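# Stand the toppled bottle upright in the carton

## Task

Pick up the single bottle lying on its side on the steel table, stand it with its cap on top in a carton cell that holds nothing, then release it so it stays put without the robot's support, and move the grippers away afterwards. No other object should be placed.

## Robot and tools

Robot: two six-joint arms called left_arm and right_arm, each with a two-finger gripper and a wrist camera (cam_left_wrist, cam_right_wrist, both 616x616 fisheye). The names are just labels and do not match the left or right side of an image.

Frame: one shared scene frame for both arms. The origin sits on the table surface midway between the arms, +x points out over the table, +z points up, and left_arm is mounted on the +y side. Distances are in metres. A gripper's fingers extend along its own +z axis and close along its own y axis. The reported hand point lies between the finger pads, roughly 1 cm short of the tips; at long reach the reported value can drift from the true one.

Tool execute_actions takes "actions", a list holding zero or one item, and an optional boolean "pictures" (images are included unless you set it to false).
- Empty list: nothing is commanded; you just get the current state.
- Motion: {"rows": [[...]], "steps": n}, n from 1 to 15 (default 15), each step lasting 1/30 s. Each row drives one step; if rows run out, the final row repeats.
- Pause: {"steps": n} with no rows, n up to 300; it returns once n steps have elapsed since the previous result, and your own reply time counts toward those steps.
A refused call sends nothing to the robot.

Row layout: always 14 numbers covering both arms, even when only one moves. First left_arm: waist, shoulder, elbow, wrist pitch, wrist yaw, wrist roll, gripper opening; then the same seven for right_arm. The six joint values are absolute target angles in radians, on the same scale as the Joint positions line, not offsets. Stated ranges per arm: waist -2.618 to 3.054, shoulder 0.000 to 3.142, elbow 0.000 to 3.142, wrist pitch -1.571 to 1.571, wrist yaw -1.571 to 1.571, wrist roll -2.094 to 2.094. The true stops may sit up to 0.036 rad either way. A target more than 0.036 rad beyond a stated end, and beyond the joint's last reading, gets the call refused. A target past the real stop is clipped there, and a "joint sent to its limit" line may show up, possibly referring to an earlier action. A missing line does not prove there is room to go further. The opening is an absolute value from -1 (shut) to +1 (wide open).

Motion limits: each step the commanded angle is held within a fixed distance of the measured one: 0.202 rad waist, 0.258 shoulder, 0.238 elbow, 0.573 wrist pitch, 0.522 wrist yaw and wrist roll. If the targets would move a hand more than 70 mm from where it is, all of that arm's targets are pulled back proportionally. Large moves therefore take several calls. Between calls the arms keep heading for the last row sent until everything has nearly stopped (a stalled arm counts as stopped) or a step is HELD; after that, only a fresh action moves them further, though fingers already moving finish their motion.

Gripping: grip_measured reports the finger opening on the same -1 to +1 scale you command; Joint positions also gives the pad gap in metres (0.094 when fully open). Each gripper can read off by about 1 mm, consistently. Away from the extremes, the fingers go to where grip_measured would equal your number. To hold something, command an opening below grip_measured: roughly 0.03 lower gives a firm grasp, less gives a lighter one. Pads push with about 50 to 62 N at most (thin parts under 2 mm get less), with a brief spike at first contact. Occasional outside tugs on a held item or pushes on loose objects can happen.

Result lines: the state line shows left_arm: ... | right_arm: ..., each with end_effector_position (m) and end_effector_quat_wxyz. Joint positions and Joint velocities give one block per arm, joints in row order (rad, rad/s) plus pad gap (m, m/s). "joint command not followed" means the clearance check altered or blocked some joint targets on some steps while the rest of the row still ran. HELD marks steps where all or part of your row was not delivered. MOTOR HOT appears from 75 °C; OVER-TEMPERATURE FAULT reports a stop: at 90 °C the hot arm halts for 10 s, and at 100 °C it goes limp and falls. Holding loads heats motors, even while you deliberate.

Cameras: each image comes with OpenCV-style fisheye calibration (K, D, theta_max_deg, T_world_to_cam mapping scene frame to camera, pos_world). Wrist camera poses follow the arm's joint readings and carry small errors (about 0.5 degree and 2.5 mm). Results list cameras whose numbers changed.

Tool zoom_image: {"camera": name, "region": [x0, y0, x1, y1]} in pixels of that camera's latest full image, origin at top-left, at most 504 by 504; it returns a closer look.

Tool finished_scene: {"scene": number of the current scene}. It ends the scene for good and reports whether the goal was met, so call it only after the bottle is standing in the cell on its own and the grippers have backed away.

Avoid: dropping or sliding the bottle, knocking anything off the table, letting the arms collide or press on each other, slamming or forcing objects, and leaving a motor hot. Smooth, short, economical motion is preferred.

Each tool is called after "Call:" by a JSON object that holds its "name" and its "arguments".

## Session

Call:
{"name": "execute_actions", "arguments": {"actions": []}}

Scene clock: 0.00 s of 5440.00 s.
left_arm: end_effector_position=(+0.3744, +0.3632, +0.1455) grip_measured=+1.000 end_effector_quat_wxyz=(+0.040, +0.101, +0.994, +0.027) | right_arm: end_effector_position=(+0.3104, -0.3515, +0.3319) grip_measured=+1.000 end_effector_quat_wxyz=(+0.641, +0.192, +0.743, +0.002)
Joint positions: left_arm=[-0.07   2.1    2.044 -1.427 -0.04   0.272  0.094] | right_arm=[-0.259  0.573  0.805 -0.412  0.131  0.281  0.094]
Joint velocities: left_arm=[-0.012 -0.007 -0.002 -0.051  0.022 -0.007  0.   ] | right_arm=[ 0.012  0.007  0.002  0.022 -0.125 -0.022  0.   ]
Motor temperatures (°C, as the motors report them): left_arm=[26 23 25 28 23 22] | right_arm=[25 26 27 26 24 23]
camera_calibration (this result's frames):
cam_left_wrist: T_world_to_cam=[[-0.420238, -0.902185, -0.0972784, 0.508626], [-0.821615, 0.332806, 0.462806, 0.146064], [-0.385161, 0.274414, -0.881106, 0.286396], [0, 0, 0, 1]] pos_world=[0.444061, 0.331673, 0.234225]
cam_right_wrist: T_world_to_cam=[[-0.255611, -0.875058, -0.411019, -0.0801079], [-0.459188, 0.484015, -0.7449, 0.585474], [0.85077, -0.00166956, -0.525535, 0.0277664], [0, 0, 0, 1]] pos_world=[0.224743, -0.353431, 0.417786]

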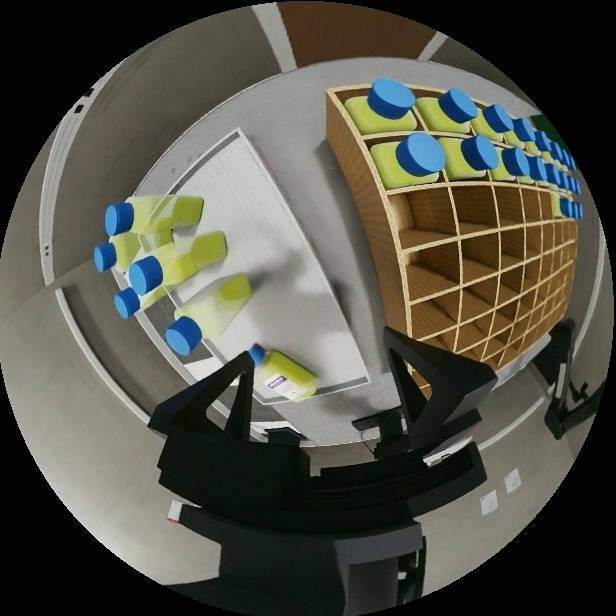

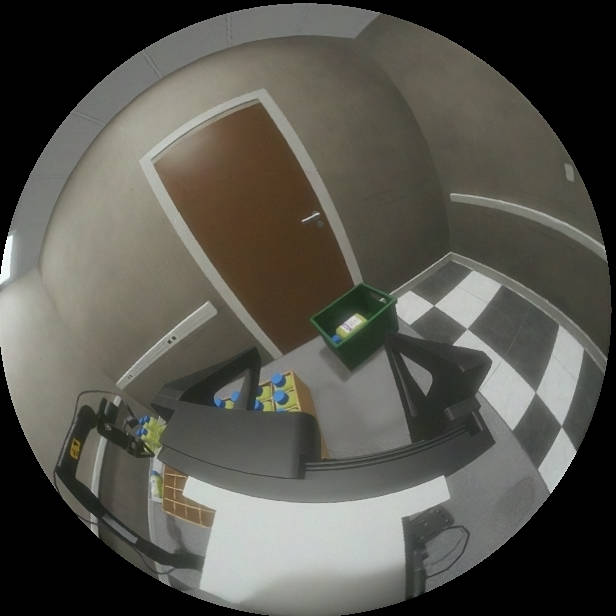

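Call:
{"name": "execute_actions", "arguments": {"actions": [{"rows":[[-0.07,2.06,2.02,-1.46,-0.03,0.2,1,-0.259,0.573,0.805,-0.412,0.131,0.281,1],[-0.07,2.03,2.0,-1.5,-0.02,0.15,1,-0.259,0.573,0.805,-0.412,0.131,0.281,1],[-0.06,2.0,1.98,-1.53,-0.01,0.1,1,-0.259,0.573,0.805,-0.412,0.131,0.281,1],[-0.04,1.97,1.95,-1.55,0,0.05,1,-0.259,0.573,0.805,-0.412,0.131,0.281,1],[-0.01,1.95,1.92,-1.55,0,0,1,-0.259,0.573,0.805,-0.412,0.131,0.281,1],[0.02,1.95,1.89,-1.55,0,-0.06,1,-0.259,0.573,0.805,-0.412,0.131,0.281,1],[0.06,1.95,1.86,-1.55,0,-0.06,1,-0.259,0.573,0.805,-0.412,0.131,0.281,1],[0.1,1.95,1.84,-1.55,0,-0.06,1,-0.259,0.573,0.805,-0.412,0.131,0.281,1],[0.14,1.96,1.84,-1.55,0,-0.06,1,-0.259,0.573,0.805,-0.412,0.131,0.281,1],[0.18,1.98,1.84,-1.55,0,-0.06,1,-0.259,0.573,0.805,-0.412,0.131,0.281,1],[0.21,2.0,1.84,-1.55,0,-0.06,1,-0.259,0.573,0.805,-0.412,0.131,0.281,1],[0.24,2.02,1.84,-1.55,0,-0.06,1,-0.259,0.573,0.805,-0.412,0.131,0.281,1],[0.262,2.035,1.84,-1.55,0,-0.06,1,-0.259,0.573,0.805,-0.412,0.131,0.281,1]]}], "pictures": false}}

Call:
{"name": "execute_actions", "arguments": {"actions": [{"steps":10}]}}

Scene clock: 20.10 s of 5440.00 s.
left_arm: end_effector_position=(+0.2783, +0.4700, +0.1339) grip_measured=+1.000 end_effector_quat_wxyz=(-0.055, -0.218, +0.974, -0.007) | right_arm: end_effector_position=(+0.3104, -0.3515, +0.3319) grip_measured=+1.000 end_effector_quat_wxyz=(+0.641, +0.192, +0.743, +0.002)
Joint positions: left_arm=[ 0.271  2.007  1.858 -1.531 -0.008 -0.032  0.094] | right_arm=[-0.259  0.573  0.805 -0.412  0.131  0.281  0.094]
Joint velocities: left_arm=[ 0.574  0.359 -0.125  0.037 -0.081 -0.154  0.   ] | right_arm=[-0.032  0.022  0.002 -0.037  0.007 -0.051  0.   ]
Motor temperatures (°C, as the motors report them): left_arm=[26 27 26 28 23 22] | right_arm=[25 26 29 30 24 23]
Steps of this call (steps 1 to 90: nothing new was sent; then 16.60 s passed at rest; steps 91 to 105: all 15 steps of this action). Readings (joint positions):
91: left_arm=[-0.070 2.098 2.042 -1.428 -0.040 0.262] | right_arm=[-0.259 0.573 0.805 -0.412 0.131 0.281]
92: left_arm=[-0.070 2.091 2.033 -1.429 -0.038 0.243] | right_arm=[-0.259 0.573 0.805 -0.412 0.131 0.281]
94: left_arm=[-0.069 2.059 1.995 -1.450 -0.031 0.187] | right_arm=[-0.259 0.573 0.805 -0.412 0.131 0.281]
98: left_arm=[-0.003 1.966 1.898 -1.503 -0.009 0.055] | right_arm=[-0.259 0.573 0.805 -0.412 0.131 0.281]
105: the state above

Scene clock: 20.43 s of 5440.00 s.
left_arm: end_effector_position=(+0.2750, +0.4680, +0.1224) grip_measured=+1.000 end_effector_quat_wxyz=(-0.076, -0.226, +0.971, -0.009) | right_arm: end_effector_position=(+0.3104, -0.3515, +0.3319) grip_measured=+1.000 end_effector_quat_wxyz=(+0.641, +0.192, +0.743, +0.002)
Joint positions: left_arm=[ 0.269  2.034  1.846 -1.536 -0.009 -0.051  0.094] | right_arm=[-0.259  0.573  0.805 -0.412  0.131  0.281  0.094]
Joint velocities: left_arm=[-0.007  0.002  0.002 -0.007 -0.007 -0.022  0.   ] | right_arm=[-0.017  0.017 -0.007 -0.037 -0.051  0.081  0.   ]
Motor temperatures (°C, as the motors report them): left_arm=[26 27 26 28 23 22] | right_arm=[25 26 29 30 24 23]
Steps of this call (steps 1 to 10: the robot went on to your last target). Readings (joint positions):
1: left_arm=[0.284 2.018 1.854 -1.531 -0.008 -0.037] | right_arm=[-0.259 0.573 0.805 -0.412 0.131 0.281]
2: left_arm=[0.289 2.026 1.850 -1.531 -0.009 -0.041] | right_arm=[-0.259 0.573 0.805 -0.412 0.131 0.281]
4: left_arm=[0.284 2.034 1.846 -1.532 -0.009 -0.045] | right_arm=[-0.259 0.573 0.805 -0.412 0.131 0.281]
8: left_arm=[0.270 2.034 1.846 -1.535 -0.009 -0.050] | right_arm=[-0.259 0.573 0.805 -0.412 0.131 0.281]
10: the state above
camera_calibration (this result's frames):
cam_left_wrist: T_world_to_cam=[[0.216852, -0.976205, 0.0000166463, 0.406684], [-0.750231, -0.166644, 0.63983, 0.232643], [-0.624603, -0.138761, -0.768516, 0.44444], [0, 0, 0, 1]] pos_world=[0.363944, 0.497446, 0.192701]
cam_right_wrist: T_world_to_cam=[[-0.255611, -0.875058, -0.411019, -0.0801079], [-0.459188, 0.484015, -0.7449, 0.585474], [0.85077, -0.00166956, -0.525535, 0.0277664], [0, 0, 0, 1]] pos_world=[0.224743, -0.353431, 0.417786]

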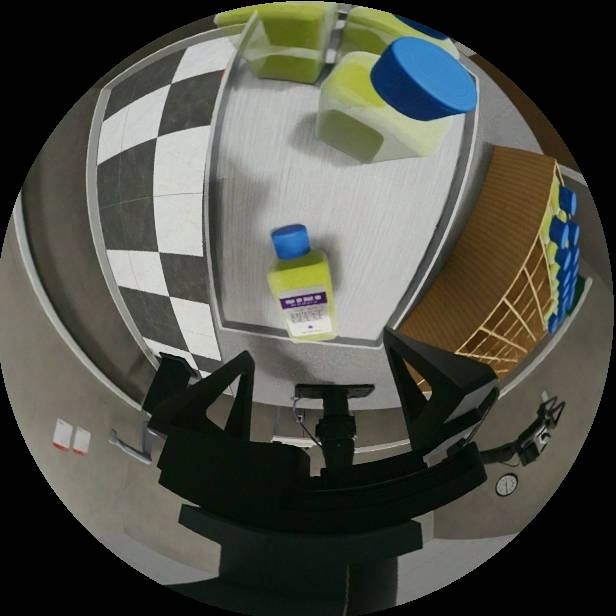

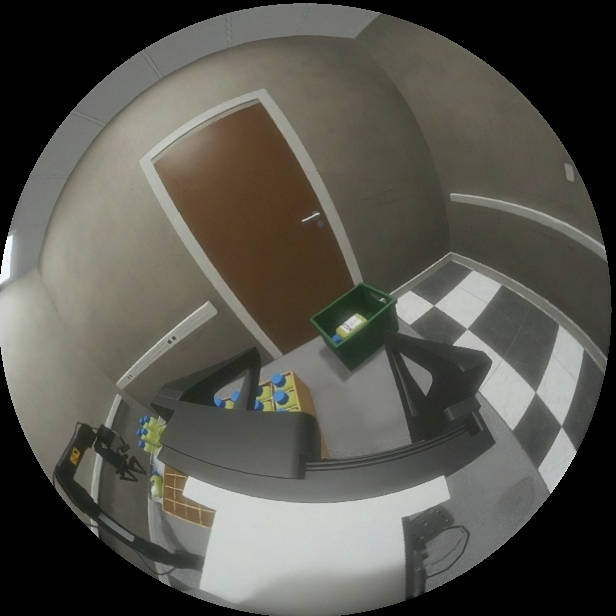

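Call:
{"name": "execute_actions", "arguments": {"actions": [{"rows":[[0.28,2.04,1.83,-1.5,0,0,0.9,-0.259,0.573,0.805,-0.412,0.131,0.281,1],[0.29,2.045,1.815,-1.48,0,0,0.9,-0.259,0.573,0.805,-0.412,0.131,0.281,1],[0.298,2.05,1.8,-1.46,0,0,0.9,-0.259,0.573,0.805,-0.412,0.131,0.281,1],[0.298,2.055,1.785,-1.44,0,0,0.9,-0.259,0.573,0.805,-0.412,0.131,0.281,1],[0.298,2.06,1.77,-1.42,0,0,0.9,-0.259,0.573,0.805,-0.412,0.131,0.281,1],[0.298,2.065,1.755,-1.4,0,0,0.9,-0.259,0.573,0.805,-0.412,0.131,0.281,1],[0.298,2.07,1.74,-1.38,0,0,0.9,-0.259,0.573,0.805,-0.412,0.131,0.281,1],[0.298,2.076,1.725,-1.36,0,0,0.9,-0.259,0.573,0.805,-0.412,0.131,0.281,1],[0.298,2.082,1.71,-1.345,0,0,0.9,-0.259,0.573,0.805,-0.412,0.131,0.281,1],[0.298,2.088,1.695,-1.33,0,0,0.9,-0.259,0.573,0.805,-0.412,0.131,0.281,1],[0.298,2.094,1.68,-1.32,0,0,0.9,-0.259,0.573,0.805,-0.412,0.131,0.281,1],[0.298,2.1,1.67,-1.32,0,0,0.9,-0.259,0.573,0.805,-0.412,0.131,0.281,1],[0.298,2.105,1.66,-1.32,0,0,0.9,-0.259,0.573,0.805,-0.412,0.131,0.281,1]]}], "pictures": false}}

Call:
{"name": "execute_actions", "arguments": {"actions": [{"steps":12}]}}

Scene clock: 29.93 s of 5440.00 s.
left_arm: end_effector_position=(+0.2696, +0.4741, +0.0605) grip_measured=+0.902 end_effector_quat_wxyz=(-0.100, -0.215, +0.971, -0.017) | right_arm: end_effector_position=(+0.3104, -0.3515, +0.3319) grip_measured=+1.000 end_effector_quat_wxyz=(+0.641, +0.192, +0.743, +0.002)
Joint positions: left_arm=[ 0.291  2.09   1.675 -1.358 -0.008 -0.008  0.089] | right_arm=[-0.259  0.573  0.805 -0.412  0.131  0.281  0.094]
Joint velocities: left_arm=[ 0.007  0.217 -0.178  0.154 -0.007  0.022 -0.   ] | right_arm=[-0.012 -0.007 -0.022  0.037  0.007  0.11   0.   ]
Motor temperatures (°C, as the motors report them): left_arm=[26 28 26 28 23 22] | right_arm=[25 26 29 31 24 23]
Steps of this call (steps 1 to 30: the robot went on to your last target; steps 31 to 90: nothing new was sent; then 6.00 s passed at rest; steps 91 to 105: all 15 steps of this action). Readings (joint positions):
91: left_arm=[0.269 2.034 1.846 -1.536 -0.009 -0.046] | right_arm=[-0.259 0.573 0.805 -0.412 0.131 0.281]
92: left_arm=[0.269 2.034 1.843 -1.529 -0.008 -0.038] | right_arm=[-0.259 0.573 0.805 -0.412 0.131 0.281]
94: left_arm=[0.275 2.034 1.826 -1.505 -0.008 -0.027] | right_arm=[-0.259 0.573 0.805 -0.412 0.131 0.281]
98: left_arm=[0.289 2.039 1.766 -1.445 -0.008 -0.015] | right_arm=[-0.259 0.573 0.805 -0.412 0.131 0.281]
105: the state above

Scene clock: 30.33 s of 5440.00 s.
left_arm: end_effector_position=(+0.2718, +0.4750, +0.0541) grip_measured=+0.902 end_effector_quat_wxyz=(-0.098, -0.215, +0.972, -0.017) | right_arm: end_effector_position=(+0.3104, -0.3515, +0.3319) grip_measured=+1.000 end_effector_quat_wxyz=(+0.641, +0.192, +0.743, +0.002)
Joint positions: left_arm=[ 0.291  2.101  1.666 -1.336 -0.008 -0.007  0.089] | right_arm=[-0.259  0.573  0.805 -0.412  0.131  0.281  0.094]
Joint velocities: left_arm=[-0.002 -0.002  0.007  0.051 -0.022  0.007  0.001] | right_arm=[ 0.002  0.012  0.017 -0.007  0.022 -0.037  0.   ]
Motor temperatures (°C, as the motors report them): left_arm=[26 28 26 28 23 22] | right_arm=[25 26 29 31 24 23]
Steps of this call (steps 1 to 12: the robot went on to your last target). Readings (joint positions):
1: left_arm=[0.291 2.096 1.670 -1.354 -0.008 -0.008] | right_arm=[-0.259 0.573 0.805 -0.412 0.131 0.281]
2: left_arm=[0.291 2.100 1.667 -1.350 -0.008 -0.008] | right_arm=[-0.259 0.573 0.805 -0.412 0.131 0.281]
4: left_arm=[0.291 2.101 1.666 -1.345 -0.008 -0.007] | right_arm=[-0.259 0.573 0.805 -0.412 0.131 0.281]
8: left_arm=[0.291 2.101 1.666 -1.338 -0.008 -0.007] | right_arm=[-0.259 0.573 0.805 -0.412 0.131 0.281]
12: the state above
camera_calibration (this result's frames):
cam_left_wrist: T_world_to_cam=[[0.196278, -0.98039, 0.0176091, 0.42085], [-0.727937, -0.133657, 0.67249, 0.251585], [-0.656949, -0.144813, -0.739896, 0.401041], [0, 0, 0, 1]] pos_world=[0.363998, 0.5043, 0.12013]
cam_right_wrist: T_world_to_cam=[[-0.255611, -0.875058, -0.411019, -0.0801079], [-0.459188, 0.484015, -0.7449, 0.585474], [0.85077, -0.00166956, -0.525535, 0.0277664], [0, 0, 0, 1]] pos_world=[0.224743, -0.353431, 0.417786]

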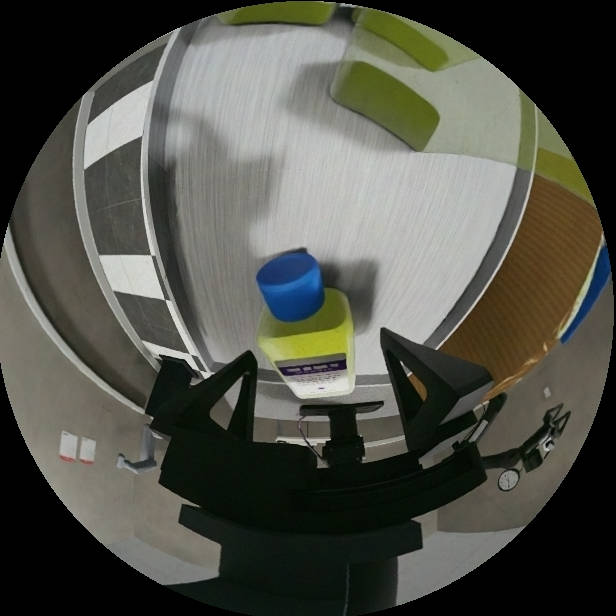

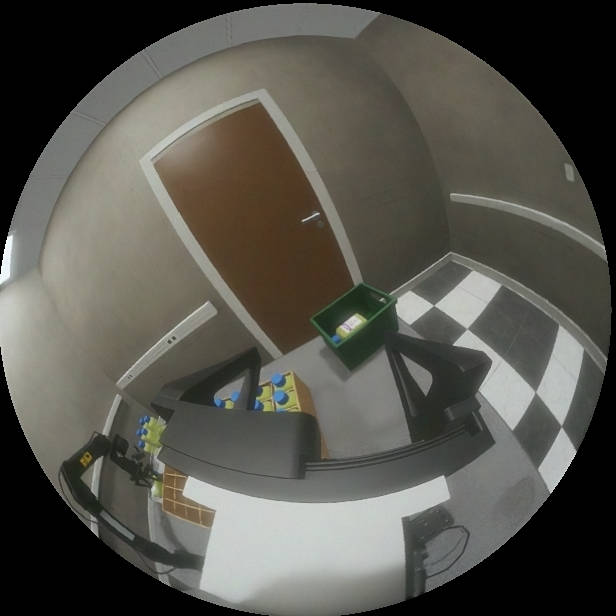

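Call:
{"name": "execute_actions", "arguments": {"actions": [{"rows":[[0.315,2.115,1.665,-1.32,0,-0.02,0.8,-0.259,0.573,0.805,-0.412,0.131,0.281,1],[0.315,2.115,1.665,-1.32,0,-0.02,0.7,-0.259,0.573,0.805,-0.412,0.131,0.281,1],[0.315,2.115,1.665,-1.32,0,-0.02,0.6,-0.259,0.573,0.805,-0.412,0.131,0.281,1],[0.315,2.115,1.665,-1.32,0,-0.02,0.5,-0.259,0.573,0.805,-0.412,0.131,0.281,1],[0.315,2.115,1.665,-1.32,0,-0.02,0.4,-0.259,0.573,0.805,-0.412,0.131,0.281,1],[0.315,2.115,1.665,-1.32,0,-0.02,0.35,-0.259,0.573,0.805,-0.412,0.131,0.281,1],[0.315,2.115,1.665,-1.32,0,-0.02,0.3,-0.259,0.573,0.805,-0.412,0.131,0.281,1],[0.315,2.115,1.665,-1.32,0,-0.02,0.25,-0.259,0.573,0.805,-0.412,0.131,0.281,1],[0.315,2.115,1.665,-1.32,0,-0.02,0.2,-0.259,0.573,0.805,-0.412,0.131,0.281,1],[0.315,2.115,1.665,-1.32,0,-0.02,0.15,-0.259,0.573,0.805,-0.412,0.131,0.281,1],[0.315,2.115,1.665,-1.32,0,-0.02,0.1,-0.259,0.573,0.805,-0.412,0.131,0.281,1],[0.315,2.115,1.665,-1.32,0,-0.02,0.05,-0.259,0.573,0.805,-0.412,0.131,0.281,1],[0.315,2.115,1.665,-1.32,0,-0.02,-0.03,-0.259,0.573,0.805,-0.412,0.131,0.281,1]]}], "pictures": false}}

Call:
{"name": "execute_actions", "arguments": {"actions": [{"steps":5}]}}

Scene clock: 37.63 s of 5440.00 s.
left_arm: end_effector_position=(+0.2706, +0.4800, +0.0539) grip_measured=+0.115 end_effector_quat_wxyz=(-0.096, -0.226, +0.969, -0.019) | right_arm: end_effector_position=(+0.3104, -0.3515, +0.3319) grip_measured=+1.000 end_effector_quat_wxyz=(+0.641, +0.192, +0.743, +0.002)
Joint positions: left_arm=[ 0.307  2.101  1.666 -1.331 -0.005 -0.013  0.052] | right_arm=[-0.259  0.573  0.805 -0.412  0.131  0.281  0.094]
Joint velocities: left_arm=[-0.012  0.007  0.012  0.037 -0.037  0.037 -0.001] | right_arm=[-0.017  0.002 -0.022  0.007  0.037  0.007  0.   ]
Motor temperatures (°C, as the motors report them): left_arm=[26 28 26 28 23 22] | right_arm=[25 25 29 31 24 23]
Steps of this call (steps 1 to 30: the robot went on to your last target; steps 31 to 90: nothing new was sent; then 3.80 s passed at rest; steps 91 to 105: all 15 steps of this action). Readings (joint positions):
91: left_arm=[0.292 2.101 1.666 -1.334 -0.008 -0.008] | right_arm=[-0.259 0.573 0.805 -0.412 0.131 0.281]
92: left_arm=[0.294 2.101 1.666 -1.334 -0.008 -0.009] | right_arm=[-0.259 0.573 0.805 -0.412 0.131 0.281]
94: left_arm=[0.300 2.101 1.666 -1.334 -0.008 -0.010] | right_arm=[-0.259 0.573 0.805 -0.412 0.131 0.281]
98: left_arm=[0.307 2.101 1.666 -1.333 -0.007 -0.012] | right_arm=[-0.259 0.573 0.805 -0.412 0.131 0.281]
105: the state above

Scene clock: 37.80 s of 5440.00 s.
left_arm: end_effector_position=(+0.2706, +0.4800, +0.0539) grip_measured=+0.115 end_effector_quat_wxyz=(-0.096, -0.226, +0.969, -0.019) | right_arm: end_effector_position=(+0.3104, -0.3515, +0.3319) grip_measured=+1.000 end_effector_quat_wxyz=(+0.641, +0.192, +0.743, +0.002)
Joint positions: left_arm=[ 0.307  2.101  1.666 -1.331 -0.005 -0.014  0.052] | right_arm=[-0.259  0.573  0.805 -0.412  0.131  0.281  0.094]
Joint velocities: left_arm=[ 0.002 -0.002 -0.002 -0.066  0.007 -0.037 -0.   ] | right_arm=[-0.017 -0.017  0.002  0.022 -0.037 -0.022  0.   ]
Motor temperatures (°C, as the motors report them): left_arm=[26 28 26 28 23 22] | right_arm=[25 25 29 31 24 23]
Steps of this call (steps 1 to 5: the robot went on to your last target). Readings (joint positions):
1: left_arm=[0.307 2.101 1.666 -1.331 -0.005 -0.014] | right_arm=[-0.259 0.573 0.805 -0.412 0.131 0.281]
2: left_arm=[0.307 2.101 1.666 -1.331 -0.005 -0.014] | right_arm=[-0.259 0.573 0.805 -0.412 0.131 0.281]
4: left_arm=[0.307 2.101 1.666 -1.331 -0.005 -0.014] | right_arm=[-0.259 0.573 0.805 -0.412 0.131 0.281]
5: the state above
camera_calibration (this result's frames):
cam_left_wrist: T_world_to_cam=[[0.219106, -0.975523, 0.0186179, 0.417405], [-0.727757, -0.150688, 0.669076, 0.259802], [-0.649894, -0.160148, -0.742961, 0.406412], [0, 0, 0, 1]] pos_world=[0.361742, 0.511424, 0.12035]
cam_right_wrist: T_world_to_cam=[[-0.255611, -0.875058, -0.411019, -0.0801079], [-0.459188, 0.484015, -0.7449, 0.585474], [0.85077, -0.00166956, -0.525535, 0.0277664], [0, 0, 0, 1]] pos_world=[0.224743, -0.353431, 0.417786]

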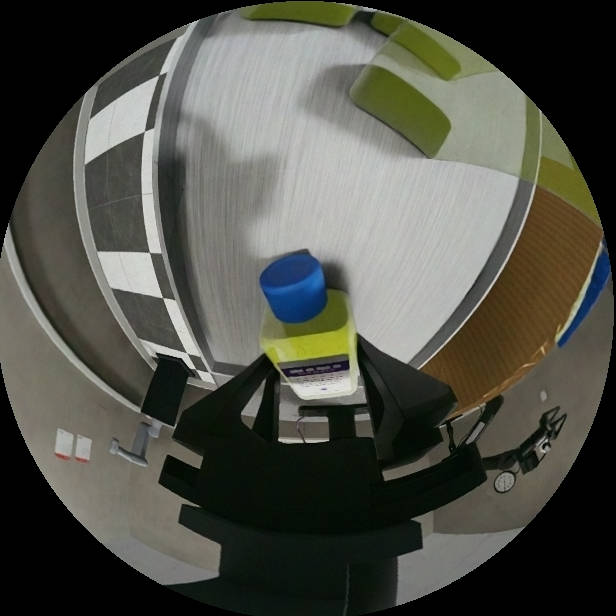

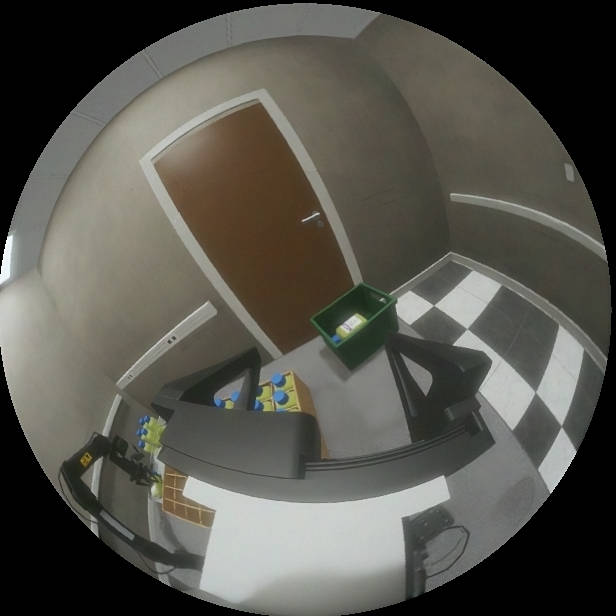

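Call:
{"name": "execute_actions", "arguments": {"actions": [{"rows":[[0.31,2.08,1.67,-1.33,0,-0.02,0.05,-0.259,0.573,0.805,-0.412,0.131,0.281,1],[0.31,2.06,1.67,-1.33,0,-0.02,0.05,-0.259,0.573,0.805,-0.412,0.131,0.281,1],[0.31,2.04,1.665,-1.33,0,-0.02,0.05,-0.259,0.573,0.805,-0.412,0.131,0.281,1],[0.31,2.02,1.655,-1.33,0,-0.02,0.05,-0.259,0.573,0.805,-0.412,0.131,0.281,1],[0.31,1.995,1.64,-1.33,0,-0.1,0.05,-0.259,0.573,0.805,-0.412,0.131,0.281,1],[0.31,1.97,1.625,-1.32,0,-0.2,0.05,-0.259,0.573,0.805,-0.412,0.131,0.281,1],[0.31,1.945,1.61,-1.31,0,-0.3,0.05,-0.259,0.573,0.805,-0.412,0.131,0.281,1],[0.31,1.92,1.595,-1.3,0,-0.42,0.05,-0.259,0.573,0.805,-0.412,0.131,0.281,1],[0.31,1.895,1.58,-1.29,0,-0.54,0.05,-0.259,0.573,0.805,-0.412,0.131,0.281,1],[0.31,1.87,1.565,-1.28,0,-0.66,0.05,-0.259,0.573,0.805,-0.412,0.131,0.281,1],[0.31,1.85,1.55,-1.27,0,-0.78,0.05,-0.259,0.573,0.805,-0.412,0.131,0.281,1],[0.31,1.83,1.535,-1.26,0,-0.9,0.05,-0.259,0.573,0.805,-0.412,0.131,0.281,1],[0.31,1.81,1.52,-1.25,0,-1.02,0.05,-0.259,0.573,0.805,-0.412,0.131,0.281,1],[0.31,1.8,1.505,-1.24,-0.05,-1.14,0.05,-0.259,0.573,0.805,-0.412,0.131,0.281,1],[0.31,1.8,1.49,-1.23,-0.1,-1.26,0.05,-0.259,0.573,0.805,-0.412,0.131,0.281,1]]}], "pictures": false}}

Call:
{"name": "execute_actions", "arguments": {"actions": [{"rows":[[0.29,1.8,1.48,-1.23,-0.18,-1.38,0.05,-0.259,0.573,0.805,-0.412,0.131,0.281,1],[0.27,1.8,1.48,-1.23,-0.27,-1.5,0.05,-0.259,0.573,0.805,-0.412,0.131,0.281,1],[0.245,1.8,1.48,-1.23,-0.36,-1.58,0.05,-0.259,0.573,0.805,-0.412,0.131,0.281,1],[0.22,1.8,1.48,-1.23,-0.45,-1.58,0.05,-0.259,0.573,0.805,-0.412,0.131,0.281,1],[0.19,1.8,1.48,-1.23,-0.54,-1.58,0.05,-0.259,0.573,0.805,-0.412,0.131,0.281,1],[0.16,1.8,1.48,-1.23,-0.63,-1.58,0.05,-0.259,0.573,0.805,-0.412,0.131,0.281,1],[0.13,1.8,1.48,-1.23,-0.72,-1.58,0.05,-0.259,0.573,0.805,-0.412,0.131,0.281,1],[0.1,1.8,1.48,-1.23,-0.81,-1.58,0.05,-0.259,0.573,0.805,-0.412,0.131,0.281,1],[0.07,1.8,1.48,-1.23,-0.9,-1.58,0.05,-0.259,0.573,0.805,-0.412,0.131,0.281,1],[0.04,1.8,1.48,-1.23,-0.99,-1.58,0.05,-0.259,0.573,0.805,-0.412,0.131,0.281,1],[0.01,1.8,1.48,-1.23,-1.08,-1.58,0.05,-0.259,0.573,0.805,-0.412,0.131,0.281,1],[-0.02,1.8,1.48,-1.23,-1.17,-1.58,0.05,-0.259,0.573,0.805,-0.412,0.131,0.281,1],[-0.05,1.8,1.48,-1.23,-1.26,-1.58,0.05,-0.259,0.573,0.805,-0.412,0.131,0.281,1],[-0.075,1.8,1.48,-1.23,-1.35,-1.58,0.05,-0.259,0.573,0.805,-0.412,0.131,0.281,1],[-0.09,1.8,1.48,-1.23,-1.43,-1.58,0.05,-0.259,0.573,0.805,-0.412,0.131,0.281,1]]}], "pictures": false}}

Call:
{"name": "execute_actions", "arguments": {"actions": [{"rows":[[-0.09,1.81,1.46,-1.19,-1.43,-1.58,0.05,-0.259,0.573,0.805,-0.412,0.131,0.281,1],[-0.09,1.82,1.44,-1.15,-1.43,-1.58,0.05,-0.259,0.573,0.805,-0.412,0.131,0.281,1],[-0.09,1.83,1.41,-1.11,-1.43,-1.58,0.05,-0.259,0.573,0.805,-0.412,0.131,0.281,1],[-0.09,1.84,1.38,-1.07,-1.43,-1.58,0.05,-0.259,0.573,0.805,-0.412,0.131,0.281,1],[-0.09,1.85,1.35,-1.03,-1.43,-1.58,0.05,-0.259,0.573,0.805,-0.412,0.131,0.281,1],[-0.09,1.86,1.32,-0.99,-1.43,-1.58,0.05,-0.259,0.573,0.805,-0.412,0.131,0.281,1],[-0.09,1.87,1.29,-0.95,-1.43,-1.58,0.05,-0.259,0.573,0.805,-0.412,0.131,0.281,1],[-0.09,1.88,1.265,-0.91,-1.43,-1.58,0.05,-0.259,0.573,0.805,-0.412,0.131,0.281,1],[-0.09,1.9,1.245,-0.87,-1.43,-1.58,0.05,-0.259,0.573,0.805,-0.412,0.131,0.281,1],[-0.09,1.92,1.225,-0.83,-1.43,-1.58,0.05,-0.259,0.573,0.805,-0.412,0.131,0.281,1],[-0.09,1.94,1.205,-0.79,-1.43,-1.58,0.05,-0.259,0.573,0.805,-0.412,0.131,0.281,1],[-0.09,1.96,1.185,-0.75,-1.43,-1.58,0.05,-0.259,0.573,0.805,-0.412,0.131,0.281,1],[-0.09,1.98,1.165,-0.72,-1.43,-1.58,0.05,-0.259,0.573,0.805,-0.412,0.131,0.281,1],[-0.09,1.995,1.15,-0.7,-1.43,-1.58,0.05,-0.259,0.573,0.805,-0.412,0.131,0.281,1],[-0.09,2.005,1.14,-0.7,-1.43,-1.58,0.05,-0.259,0.573,0.805,-0.412,0.131,0.281,1]]}], "pictures": false}}

Call:
{"name": "execute_actions", "arguments": {"actions": [{"steps":15}]}}

Scene clock: 59.77 s of 5440.00 s.
left_arm: end_effector_position=(+0.2572, +0.4767, +0.1127) grip_measured=+0.115 end_effector_quat_wxyz=(+0.004, -0.578, +0.816, +0.009) | right_arm: end_effector_position=(+0.3104, -0.3515, +0.3319) grip_measured=+1.000 end_effector_quat_wxyz=(+0.641, +0.192, +0.743, +0.002)
Joint positions: left_arm=[ 0.307  1.824  1.532 -1.273 -0.02  -0.788  0.052] | right_arm=[-0.259  0.573  0.805 -0.412  0.131  0.281  0.094]
Joint velocities: left_arm=[-0.007 -0.471 -0.364  0.154 -0.447 -2.762  0.001] | right_arm=[-0.002 -0.007 -0.007 -0.007  0.007 -0.066  0.   ]
Motor temperatures (°C, as the motors report them): left_arm=[26 28 26 27 23 22] | right_arm=[25 25 29 32 24 23]
Steps of this call (steps 1 to 15: the robot went on to your last target; steps 16 to 90: nothing new was sent; then 18.47 s passed at rest; steps 91 to 105: all 15 steps of this action). Readings (joint positions):
91: left_arm=[0.307 2.101 1.666 -1.331 -0.005 -0.014] | right_arm=[-0.259 0.573 0.805 -0.412 0.131 0.281]
92: left_arm=[0.307 2.100 1.666 -1.331 -0.005 -0.014] | right_arm=[-0.259 0.573 0.805 -0.412 0.131 0.281]
94: left_arm=[0.307 2.090 1.664 -1.329 -0.005 -0.014] | right_arm=[-0.259 0.573 0.805 -0.412 0.131 0.281]
98: left_arm=[0.307 2.007 1.622 -1.313 -0.005 -0.157] | right_arm=[-0.259 0.573 0.805 -0.412 0.131 0.281]
105: the state above

Scene clock: 60.27 s of 5440.00 s.
left_arm: end_effector_position=(+0.2729, +0.5096, +0.1930) grip_measured=+0.115 end_effector_quat_wxyz=(-0.331, +0.634, -0.595, -0.366) | right_arm: end_effector_position=(+0.3104, -0.3515, +0.3319) grip_measured=+1.000 end_effector_quat_wxyz=(+0.641, +0.192, +0.743, +0.002)
Joint positions: left_arm=[-0.049  1.807  1.484 -1.237 -1.033 -1.54   0.052] | right_arm=[-0.259  0.573  0.805 -0.412  0.131  0.281  0.094]
Joint velocities: left_arm=[-0.716 -0.002  0.002  0.066 -2.322 -0.227 -0.   ] | right_arm=[-0.017  0.002 -0.017  0.066  0.037 -0.037  0.   ]
Motor temperatures (°C, as the motors report them): left_arm=[26 28 26 27 23 22] | right_arm=[25 25 29 32 24 23]
Steps of this call (steps 1 to 15: all 15 steps of this action). Readings (joint positions):
1: left_arm=[0.306 1.812 1.520 -1.267 -0.044 -0.888] | right_arm=[-0.259 0.573 0.805 -0.412 0.131 0.281]
2: left_arm=[0.302 1.807 1.510 -1.264 -0.082 -0.988] | right_arm=[-0.259 0.573 0.805 -0.412 0.131 0.281]
4: left_arm=[0.279 1.807 1.495 -1.257 -0.189 -1.182] | right_arm=[-0.259 0.573 0.805 -0.412 0.131 0.281]
8: left_arm=[0.171 1.807 1.484 -1.251 -0.467 -1.414] | right_arm=[-0.259 0.573 0.805 -0.412 0.131 0.281]
15: the state above

Scene clock: 60.77 s of 5440.00 s.
left_arm: end_effector_position=(+0.2774, +0.5160, +0.1196) grip_measured=+0.115 end_effector_quat_wxyz=(+0.424, -0.549, +0.547, +0.469) | right_arm: end_effector_position=(+0.3104, -0.3515, +0.3319) grip_measured=+1.000 end_effector_quat_wxyz=(+0.641, +0.192, +0.743, +0.002)
Joint positions: left_arm=[-0.096  1.978  1.17  -0.812 -1.368 -1.572  0.052] | right_arm=[-0.259  0.573  0.805 -0.412  0.131  0.281  0.094]
Joint velocities: left_arm=[ 0.007  0.554 -0.452  0.784  0.022 -0.051 -0.   ] | right_arm=[-0.012  0.007 -0.007  0.022  0.007 -0.022  0.   ]
Motor temperatures (°C, as the motors report them): left_arm=[26 28 26 27 23 22] | right_arm=[25 25 29 32 24 23]
Steps of this call (steps 1 to 15: all 15 steps of this action). Readings (joint positions):
1: left_arm=[-0.071 1.807 1.482 -1.230 -1.105 -1.546] | right_arm=[-0.259 0.573 0.805 -0.412 0.131 0.281]
2: left_arm=[-0.086 1.807 1.477 -1.215 -1.164 -1.551] | right_arm=[-0.259 0.573 0.805 -0.412 0.131 0.281]
4: left_arm=[-0.097 1.807 1.445 -1.166 -1.250 -1.559] | right_arm=[-0.259 0.573 0.805 -0.412 0.131 0.281]
8: left_arm=[-0.096 1.832 1.328 -1.049 -1.337 -1.567] | right_arm=[-0.259 0.573 0.805 -0.412 0.131 0.281]
15: the state above

Scene clock: 61.27 s of 5440.00 s.
left_arm: end_effector_position=(+0.2795, +0.5164, +0.1019) grip_measured=+0.115 end_effector_quat_wxyz=(+0.435, -0.554, +0.538, +0.464) | right_arm: end_effector_position=(+0.3104, -0.3515, +0.3319) grip_measured=+1.000 end_effector_quat_wxyz=(+0.641, +0.192, +0.743, +0.002)
Joint positions: left_arm=[-0.096  2.016  1.137 -0.71  -1.378 -1.572  0.052] | right_arm=[-0.259  0.573  0.805 -0.412  0.131  0.281  0.094]
Joint velocities: left_arm=[-0.007 -0.012 -0.012  0.037  0.007  0.007 -0.001] | right_arm=[ 0.017 -0.002 -0.012 -0.022  0.066 -0.037  0.   ]
Motor temperatures (°C, as the motors report them): left_arm=[26 28 26 27 23 22] | right_arm=[25 25 29 32 24 23]
Steps of this call (steps 1 to 15: the robot went on to your last target). Readings (joint positions):
1: left_arm=[-0.096 1.994 1.156 -0.791 -1.368 -1.572] | right_arm=[-0.259 0.573 0.805 -0.412 0.131 0.281]
2: left_arm=[-0.096 2.007 1.146 -0.776 -1.368 -1.572] | right_arm=[-0.259 0.573 0.805 -0.412 0.131 0.281]
4: left_arm=[-0.096 2.016 1.137 -0.756 -1.368 -1.572] | right_arm=[-0.259 0.573 0.805 -0.412 0.131 0.281]
8: left_arm=[-0.096 2.016 1.137 -0.726 -1.374 -1.572] | right_arm=[-0.259 0.573 0.805 -0.412 0.131 0.281]
15: the state above
camera_calibration (this result's frames):
cam_left_wrist: T_world_to_cam=[[0.96782, 0.0158703, -0.251143, -0.243649], [-0.175171, -0.674019, -0.717644, 0.49682], [-0.180664, 0.738544, -0.649549, -0.151024], [0, 0, 0, 1]] pos_world=[0.295552, 0.450271, 0.197252]
cam_right_wrist: T_world_to_cam=[[-0.255611, -0.875058, -0.411019, -0.0801079], [-0.459188, 0.484015, -0.7449, 0.585474], [0.85077, -0.00166956, -0.525535, 0.0277664], [0, 0, 0, 1]] pos_world=[0.224743, -0.353431, 0.417786]

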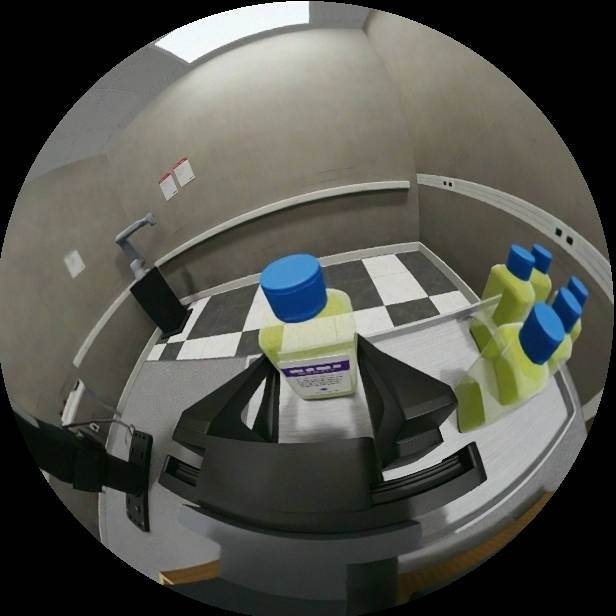

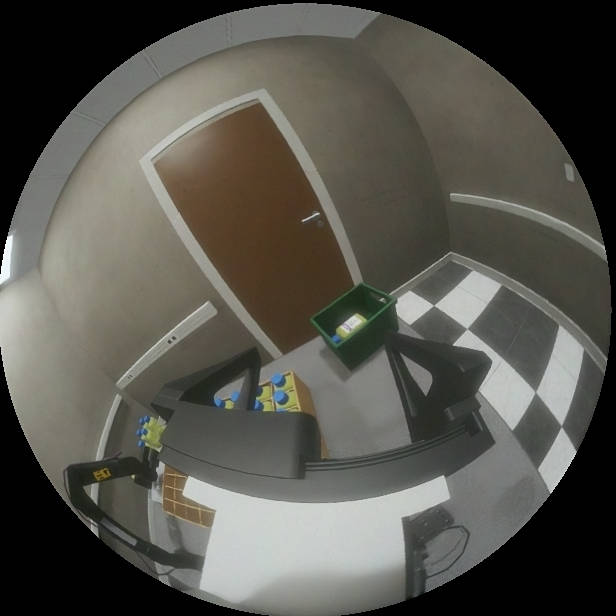

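Call:
{"name": "execute_actions", "arguments": {"actions": [{"rows":[[-0.09,2.025,1.13,-0.67,-1.43,-1.58,0.05,-0.259,0.573,0.805,-0.412,0.131,0.281,1],[-0.09,2.03,1.126,-0.66,-1.43,-1.58,0.05,-0.259,0.573,0.805,-0.412,0.131,0.281,1],[-0.09,2.035,1.122,-0.65,-1.43,-1.58,0.05,-0.259,0.573,0.805,-0.412,0.131,0.281,1],[-0.09,2.04,1.118,-0.64,-1.43,-1.58,0.05,-0.259,0.573,0.805,-0.412,0.131,0.281,1],[-0.09,2.046,1.115,-0.63,-1.43,-1.58,0.05,-0.259,0.573,0.805,-0.412,0.131,0.281,1],[-0.09,2.052,1.112,-0.62,-1.43,-1.58,0.05,-0.259,0.573,0.805,-0.412,0.131,0.281,1],[-0.09,2.058,1.109,-0.615,-1.43,-1.58,0.05,-0.259,0.573,0.805,-0.412,0.131,0.281,1],[-0.09,2.064,1.106,-0.615,-1.43,-1.58,0.05,-0.259,0.573,0.805,-0.412,0.131,0.281,1]]}], "pictures": false}}

Scene clock: 65.30 s of 5440.00 s.
left_arm: end_effector_position=(+0.2809, +0.5166, +0.0856) grip_measured=+0.115 end_effector_quat_wxyz=(+0.442, -0.557, +0.533, +0.460) | right_arm: end_effector_position=(+0.3104, -0.3515, +0.3319) grip_measured=+1.000 end_effector_quat_wxyz=(+0.641, +0.192, +0.743, +0.002)
Joint positions: left_arm=[-0.096  2.056  1.114 -0.629 -1.382 -1.573  0.052] | right_arm=[-0.259  0.573  0.805 -0.412  0.131  0.281  0.094]
Joint velocities: left_arm=[-0.022 -0.007 -0.017  0.037 -0.066  0.007 -0.   ] | right_arm=[-0.007 -0.017 -0.007 -0.066 -0.095  0.022  0.   ]
Motor temperatures (°C, as the motors report them): left_arm=[26 28 26 27 23 22] | right_arm=[25 25 29 33 24 23]
Steps of this call (steps 1 to 15: the robot went on to your last target; steps 16 to 90: nothing new was sent; then 0.53 s passed at rest; steps 91 to 105: all 15 steps of this action). Readings (joint positions):
91: left_arm=[-0.096 2.016 1.137 -0.703 -1.379 -1.573] | right_arm=[-0.259 0.573 0.805 -0.412 0.131 0.281]
92: left_arm=[-0.096 2.016 1.137 -0.697 -1.379 -1.573] | right_arm=[-0.259 0.573 0.805 -0.412 0.131 0.281]
94: left_arm=[-0.096 2.016 1.137 -0.681 -1.379 -1.573] | right_arm=[-0.259 0.573 0.805 -0.412 0.131 0.281]
98: left_arm=[-0.096 2.031 1.128 -0.645 -1.382 -1.573] | right_arm=[-0.259 0.573 0.805 -0.412 0.131 0.281]
105: the state above

Call:
{"name": "execute_actions", "arguments": {"actions": [{"rows":[[-0.09,2.07,1.103,-0.605,-1.43,-1.58,0.05,-0.259,0.573,0.805,-0.412,0.131,0.281,1],[-0.09,2.075,1.1,-0.595,-1.43,-1.58,0.05,-0.259,0.573,0.805,-0.412,0.131,0.281,1],[-0.09,2.08,1.097,-0.59,-1.43,-1.58,0.05,-0.259,0.573,0.805,-0.412,0.131,0.281,1],[-0.09,2.085,1.094,-0.585,-1.43,-1.58,0.05,-0.259,0.573,0.805,-0.412,0.131,0.281,1]],"steps":12}], "pictures": false}}

Scene clock: 69.90 s of 5440.00 s.
left_arm: end_effector_position=(+0.2835, +0.5171, +0.0848) grip_measured=+0.115 end_effector_quat_wxyz=(+0.450, -0.558, +0.525, +0.458) | right_arm: end_effector_position=(+0.3104, -0.3515, +0.3319) grip_measured=+1.000 end_effector_quat_wxyz=(+0.641, +0.192, +0.743, +0.002)
Joint positions: left_arm=[-0.096  2.065  1.114 -0.599 -1.394 -1.573  0.052] | right_arm=[-0.259  0.573  0.805 -0.412  0.131  0.281  0.094]
Joint velocities: left_arm=[-0.002 -0.017 -0.012 -0.081 -0.066 -0.066 -0.   ] | right_arm=[ 0.002  0.002 -0.017  0.11   0.081 -0.007  0.   ]
Motor temperatures (°C, as the motors report them): left_arm=[26 28 26 27 24 22] | right_arm=[25 25 29 33 24 23]
Steps of this call (steps 1 to 15: the robot went on to your last target; steps 16 to 90: nothing new was sent; then 1.20 s passed at rest; steps 91 to 102: all 12 steps of this action). Readings (joint positions):
91: left_arm=[-0.096 2.056 1.114 -0.620 -1.382 -1.573] | right_arm=[-0.259 0.573 0.805 -0.412 0.131 0.281]
92: left_arm=[-0.096 2.056 1.114 -0.617 -1.382 -1.573] | right_arm=[-0.259 0.573 0.805 -0.412 0.131 0.281]
94: left_arm=[-0.096 2.057 1.114 -0.609 -1.383 -1.573] | right_arm=[-0.259 0.573 0.805 -0.412 0.131 0.281]
98: left_arm=[-0.096 2.065 1.114 -0.601 -1.392 -1.573] | right_arm=[-0.259 0.573 0.805 -0.412 0.131 0.281]
102: the state above

Call:
{"name": "execute_actions", "arguments": {"actions": [{"rows":[[-0.096,2.055,1.12,-0.62,-1.4,-1.575,0.1,-0.259,0.573,0.805,-0.412,0.131,0.281,1],[-0.096,2.055,1.12,-0.62,-1.4,-1.575,0.15,-0.259,0.573,0.805,-0.412,0.131,0.281,1],[-0.096,2.055,1.12,-0.62,-1.4,-1.575,0.25,-0.259,0.573,0.805,-0.412,0.131,0.281,1],[-0.096,2.055,1.12,-0.62,-1.4,-1.575,0.6,-0.259,0.573,0.805,-0.412,0.131,0.281,1]],"steps":10}]}}

Call:
{"name": "execute_actions", "arguments": {"actions": [{"rows":[[-0.096,2.03,1.14,-0.68,-1.39,-1.575,0.6,-0.259,0.573,0.805,-0.412,0.131,0.281,1],[-0.096,2.005,1.16,-0.74,-1.39,-1.575,0.6,-0.259,0.573,0.805,-0.412,0.131,0.281,1],[-0.096,1.98,1.18,-0.8,-1.39,-1.575,0.6,-0.259,0.573,0.805,-0.412,0.131,0.281,1],[-0.096,1.955,1.2,-0.86,-1.39,-1.575,0.6,-0.259,0.573,0.805,-0.412,0.131,0.281,1],[-0.096,1.93,1.225,-0.92,-1.39,-1.575,0.6,-0.259,0.573,0.805,-0.412,0.131,0.281,1],[-0.096,1.905,1.25,-0.98,-1.39,-1.575,0.6,-0.259,0.573,0.805,-0.412,0.131,0.281,1],[-0.096,1.88,1.28,-1.04,-1.39,-1.575,0.6,-0.259,0.573,0.805,-0.412,0.131,0.281,1],[-0.096,1.86,1.32,-1.1,-1.39,-1.575,0.6,-0.259,0.573,0.805,-0.412,0.131,0.281,1],[-0.096,1.845,1.36,-1.16,-1.39,-1.575,0.6,-0.259,0.573,0.805,-0.412,0.131,0.281,1],[-0.096,1.83,1.41,-1.22,-1.39,-1.575,0.6,-0.259,0.573,0.805,-0.412,0.131,0.281,1],[-0.096,1.82,1.46,-1.28,-1.39,-1.575,0.6,-0.259,0.573,0.805,-0.412,0.131,0.281,1],[-0.096,1.82,1.51,-1.34,-1.39,-1.575,0.6,-0.259,0.573,0.805,-0.412,0.131,0.281,1],[-0.096,1.82,1.56,-1.39,-1.39,-1.5,0.6,-0.259,0.573,0.805,-0.412,0.131,0.281,1],[-0.096,1.82,1.61,-1.44,-1.35,-1.4,0.6,-0.259,0.573,0.805,-0.412,0.131,0.281,1],[-0.096,1.82,1.66,-1.48,-1.3,-1.3,0.6,-0.259,0.573,0.805,-0.412,0.131,0.281,1]]}], "pictures": false}}

Call:
{"name": "execute_actions", "arguments": {"actions": [{"rows":[[-0.07,1.83,1.71,-1.51,-1.2,-1.1,0.6,-0.259,0.573,0.805,-0.412,0.131,0.281,1],[-0.04,1.84,1.76,-1.53,-1.1,-0.9,0.6,-0.259,0.573,0.805,-0.412,0.131,0.281,1],[-0.01,1.85,1.81,-1.55,-1.0,-0.7,0.6,-0.259,0.573,0.805,-0.412,0.131,0.281,1],[0.03,1.86,1.86,-1.55,-0.9,-0.5,0.6,-0.259,0.573,0.805,-0.412,0.131,0.281,1],[0.07,1.87,1.9,-1.55,-0.8,-0.3,0.6,-0.259,0.573,0.805,-0.412,0.131,0.281,1],[0.11,1.89,1.94,-1.55,-0.7,-0.1,0.6,-0.259,0.573,0.805,-0.412,0.131,0.281,1],[0.15,1.91,1.97,-1.55,-0.6,0.1,0.6,-0.259,0.573,0.805,-0.412,0.131,0.281,1],[0.19,1.93,2.0,-1.55,-0.5,0.3,0.6,-0.259,0.573,0.805,-0.412,0.131,0.281,1],[0.23,1.95,2.02,-1.55,-0.4,0.49,0.6,-0.259,0.573,0.805,-0.412,0.131,0.281,1],[0.27,1.96,2.04,-1.55,-0.3,0.49,0.6,-0.259,0.573,0.805,-0.412,0.131,0.281,1],[0.3,1.97,2.04,-1.55,-0.2,0.49,0.6,-0.259,0.573,0.805,-0.412,0.131,0.281,1],[0.33,1.98,2.04,-1.55,-0.1,0.49,0.6,-0.259,0.573,0.805,-0.412,0.131,0.281,1],[0.355,1.99,2.04,-1.55,0,0.49,0.6,-0.259,0.573,0.805,-0.412,0.131,0.281,1],[0.375,1.99,2.04,-1.55,0.008,0.49,0.6,-0.259,0.573,0.805,-0.412,0.131,0.281,1],[0.387,1.99,2.04,-1.55,0.008,0.49,0.6,-0.259,0.573,0.805,-0.412,0.131,0.281,1]]}], "pictures": false}}

Call:
{"name": "execute_actions", "arguments": {"actions": [{"steps":20}]}}

Call:
{"name": "zoom_image", "arguments": {"camera": "cam_left_wrist", "region": [240, 240, 400, 400]}}

Scene clock: 87.63 s of 5440.00 s.
left_arm: end_effector_position=(+0.2834, +0.5171, +0.0847) grip_measured=+0.598 end_effector_quat_wxyz=(-0.450, +0.558, -0.526, -0.458) | right_arm: end_effector_position=(+0.3104, -0.3515, +0.3319) grip_measured=+1.000 end_effector_quat_wxyz=(+0.641, +0.192, +0.743, +0.002)
Joint positions: left_arm=[-0.096  2.065  1.114 -0.601 -1.394 -1.573  0.075] | right_arm=[-0.259  0.573  0.805 -0.412  0.131  0.281  0.094]
Joint velocities: left_arm=[ 0.002 -0.007 -0.007  0.007  0.037 -0.022  0.002] | right_arm=[-0.007  0.007 -0.017 -0.066  0.037 -0.066  0.   ]
Motor temperatures (°C, as the motors report them): left_arm=[26 27 26 27 24 22] | right_arm=[25 25 29 34 24 23]
Steps of this call (steps 1 to 15: the robot went on to your last target; steps 16 to 90: nothing new was sent; then 14.40 s passed at rest; steps 91 to 100: all 10 steps of this action). Readings (joint positions):
91: left_arm=[-0.096 2.065 1.114 -0.600 -1.394 -1.573] | right_arm=[-0.259 0.573 0.805 -0.412 0.131 0.281]
92: left_arm=[-0.096 2.065 1.114 -0.600 -1.394 -1.573] | right_arm=[-0.259 0.573 0.805 -0.412 0.131 0.281]
94: left_arm=[-0.096 2.065 1.114 -0.601 -1.394 -1.573] | right_arm=[-0.259 0.573 0.805 -0.412 0.131 0.281]
98: left_arm=[-0.096 2.065 1.114 -0.601 -1.394 -1.573] | right_arm=[-0.259 0.573 0.805 -0.412 0.131 0.281]
100: the state above
camera_calibration (this result's frames):
cam_left_wrist: T_world_to_cam=[[0.976449, 0.0201036, -0.214811, -0.259488], [-0.148165, -0.66125, -0.735388, 0.472853], [-0.156828, 0.749896, -0.642699, -0.175225], [0, 0, 0, 1]] pos_world=[0.295957, 0.449292, 0.179373]
cam_right_wrist: T_world_to_cam=[[-0.255611, -0.875058, -0.411019, -0.0801079], [-0.459188, 0.484015, -0.7449, 0.585474], [0.85077, -0.00166956, -0.525535, 0.0277664], [0, 0, 0, 1]] pos_world=[0.224743, -0.353431, 0.417786]

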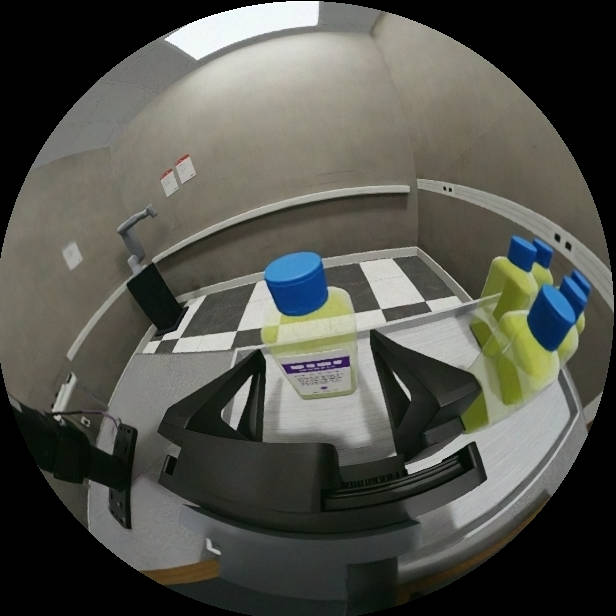

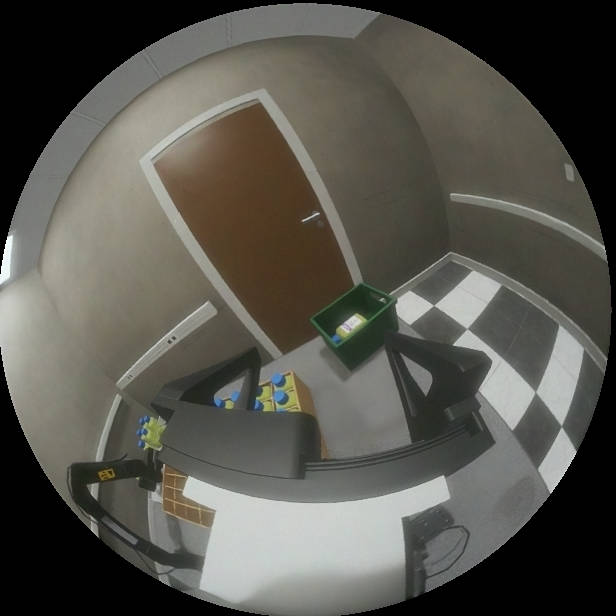

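Scene clock: 88.13 s of 5440.00 s.
left_arm: end_effector_position=(+0.2926, +0.5166, +0.2629) grip_measured=+0.598 end_effector_quat_wxyz=(+0.438, -0.554, +0.543, +0.454) | right_arm: end_effector_position=(+0.3104, -0.3515, +0.3319) grip_measured=+1.000 end_effector_quat_wxyz=(+0.641, +0.192, +0.743, +0.002)
Joint positions: left_arm=[-0.096  1.831  1.573 -1.244 -1.366 -1.494  0.075] | right_arm=[-0.259  0.573  0.805 -0.412  0.131  0.281  0.094]
Joint velocities: left_arm=[-0.017 -0.066  1.429 -1.385  0.344  1.223  0.001] | right_arm=[ 0.002  0.002  0.012 -0.022 -0.022 -0.095  0.   ]
Motor temperatures (°C, as the motors report them): left_arm=[26 27 26 27 24 22] | right_arm=[25 25 29 34 24 23]
Steps of this call (steps 1 to 15: all 15 steps of this action). Readings (joint positions):
1: left_arm=[-0.096 2.065 1.115 -0.609 -1.393 -1.573] | right_arm=[-0.259 0.573 0.805 -0.412 0.131 0.281]
2: left_arm=[-0.096 2.061 1.120 -0.630 -1.390 -1.573] | right_arm=[-0.259 0.573 0.805 -0.412 0.131 0.281]
4: left_arm=[-0.096 2.039 1.141 -0.697 -1.384 -1.573] | right_arm=[-0.259 0.573 0.805 -0.412 0.131 0.281]
8: left_arm=[-0.096 1.940 1.239 -0.878 -1.380 -1.573] | right_arm=[-0.259 0.573 0.805 -0.412 0.131 0.281]
15: the state above

Scene clock: 88.63 s of 5440.00 s.
left_arm: end_effector_position=(+0.2731, +0.5570, +0.1955) grip_measured=+0.598 end_effector_quat_wxyz=(+0.025, -0.269, +0.952, +0.142) | right_arm: end_effector_position=(+0.3104, -0.3515, +0.3319) grip_measured=+1.000 end_effector_quat_wxyz=(+0.641, +0.192, +0.743, +0.002)
Joint positions: left_arm=[ 0.364  1.969  2.026 -1.512 -0.267 -0.032  0.075] | right_arm=[-0.259  0.573  0.805 -0.412  0.131  0.281  0.094]
Joint velocities: left_arm=[ 0.579  0.408 -0.012 -0.125  1.736  2.85   0.   ] | right_arm=[-0.032 -0.012 -0.002  0.007  0.051 -0.066  0.   ]
Motor temperatures (°C, as the motors report them): left_arm=[26 27 26 27 24 22] | right_arm=[25 25 29 34 24 23]
Steps of this call (steps 1 to 15: all 15 steps of this action). Readings (joint positions):
1: left_arm=[-0.095 1.830 1.624 -1.291 -1.340 -1.425] | right_arm=[-0.259 0.573 0.805 -0.412 0.131 0.281]
2: left_arm=[-0.089 1.830 1.673 -1.333 -1.298 -1.330] | right_arm=[-0.259 0.573 0.805 -0.412 0.131 0.281]
4: left_arm=[-0.056 1.831 1.767 -1.402 -1.178 -1.129] | right_arm=[-0.259 0.573 0.805 -0.412 0.131 0.281]
8: left_arm=[0.102 1.858 1.942 -1.474 -0.867 -0.730] | right_arm=[-0.259 0.573 0.805 -0.412 0.131 0.281]
15: the state above

Scene clock: 89.30 s of 5440.00 s.
left_arm: end_effector_position=(+0.2868, +0.5259, +0.1789) grip_measured=+0.598 end_effector_quat_wxyz=(+0.028, -0.027, +0.999, +0.020) | right_arm: end_effector_position=(+0.3104, -0.3515, +0.3319) grip_measured=+1.000 end_effector_quat_wxyz=(+0.641, +0.192, +0.743, +0.002)
Joint positions: left_arm=[ 0.394  1.996  2.026 -1.533 -0.009  0.478  0.075] | right_arm=[-0.259  0.573  0.805 -0.412  0.131  0.281  0.094]
Joint velocities: left_arm=[-0.027 -0.002  0.002 -0.007  0.007 -0.066  0.   ] | right_arm=[-0.012  0.012  0.017  0.022  0.037 -0.051  0.   ]
Motor temperatures (°C, as the motors report them): left_arm=[26 28 26 27 24 22] | right_arm=[25 25 29 34 24 23]
Steps of this call (steps 1 to 20: the robot went on to your last target). Readings (joint positions):
1: left_arm=[0.381 1.981 2.026 -1.516 -0.215 0.067] | right_arm=[-0.259 0.573 0.805 -0.412 0.131 0.281]
2: left_arm=[0.391 1.990 2.026 -1.519 -0.174 0.151] | right_arm=[-0.259 0.573 0.805 -0.412 0.131 0.281]
4: left_arm=[0.396 1.996 2.026 -1.523 -0.114 0.272] | right_arm=[-0.259 0.573 0.805 -0.412 0.131 0.281]
8: left_arm=[0.394 1.996 2.026 -1.530 -0.048 0.398] | right_arm=[-0.259 0.573 0.805 -0.412 0.131 0.281]
20: the state above
camera_calibration (this result's frames):
cam_left_wrist: T_world_to_cam=[[-0.179325, -0.981185, -0.0715433, 0.589652], [-0.871583, 0.124723, 0.474118, 0.126193], [-0.456274, 0.147377, -0.87755, 0.323967], [0, 0, 0, 1]] pos_world=[0.363545, 0.515073, 0.266653]
cam_right_wrist: T_world_to_cam=[[-0.255611, -0.875058, -0.411019, -0.0801079], [-0.459188, 0.484015, -0.7449, 0.585474], [0.85077, -0.00166956, -0.525535, 0.0277664], [0, 0, 0, 1]] pos_world=[0.224743, -0.353431, 0.417786]

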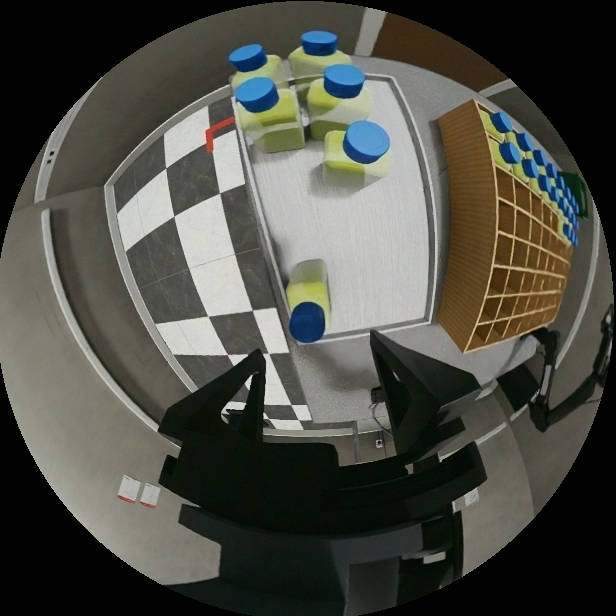

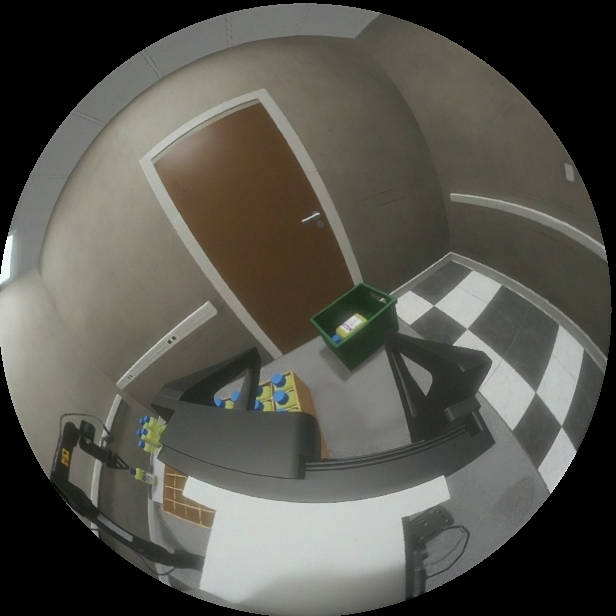

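Region (240, 240, 400, 400) of cam_left_wrist's 616x616 image, scaled by 3.150, with more detail than that image has.

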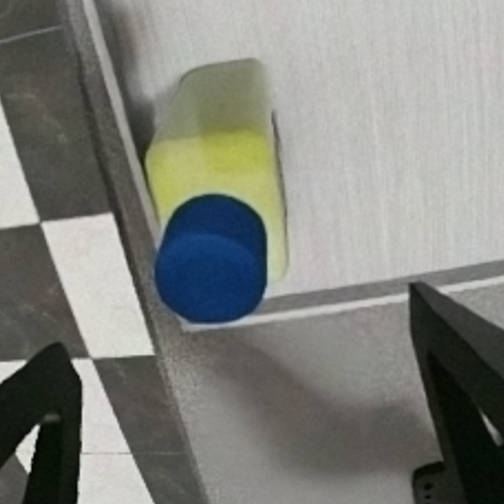

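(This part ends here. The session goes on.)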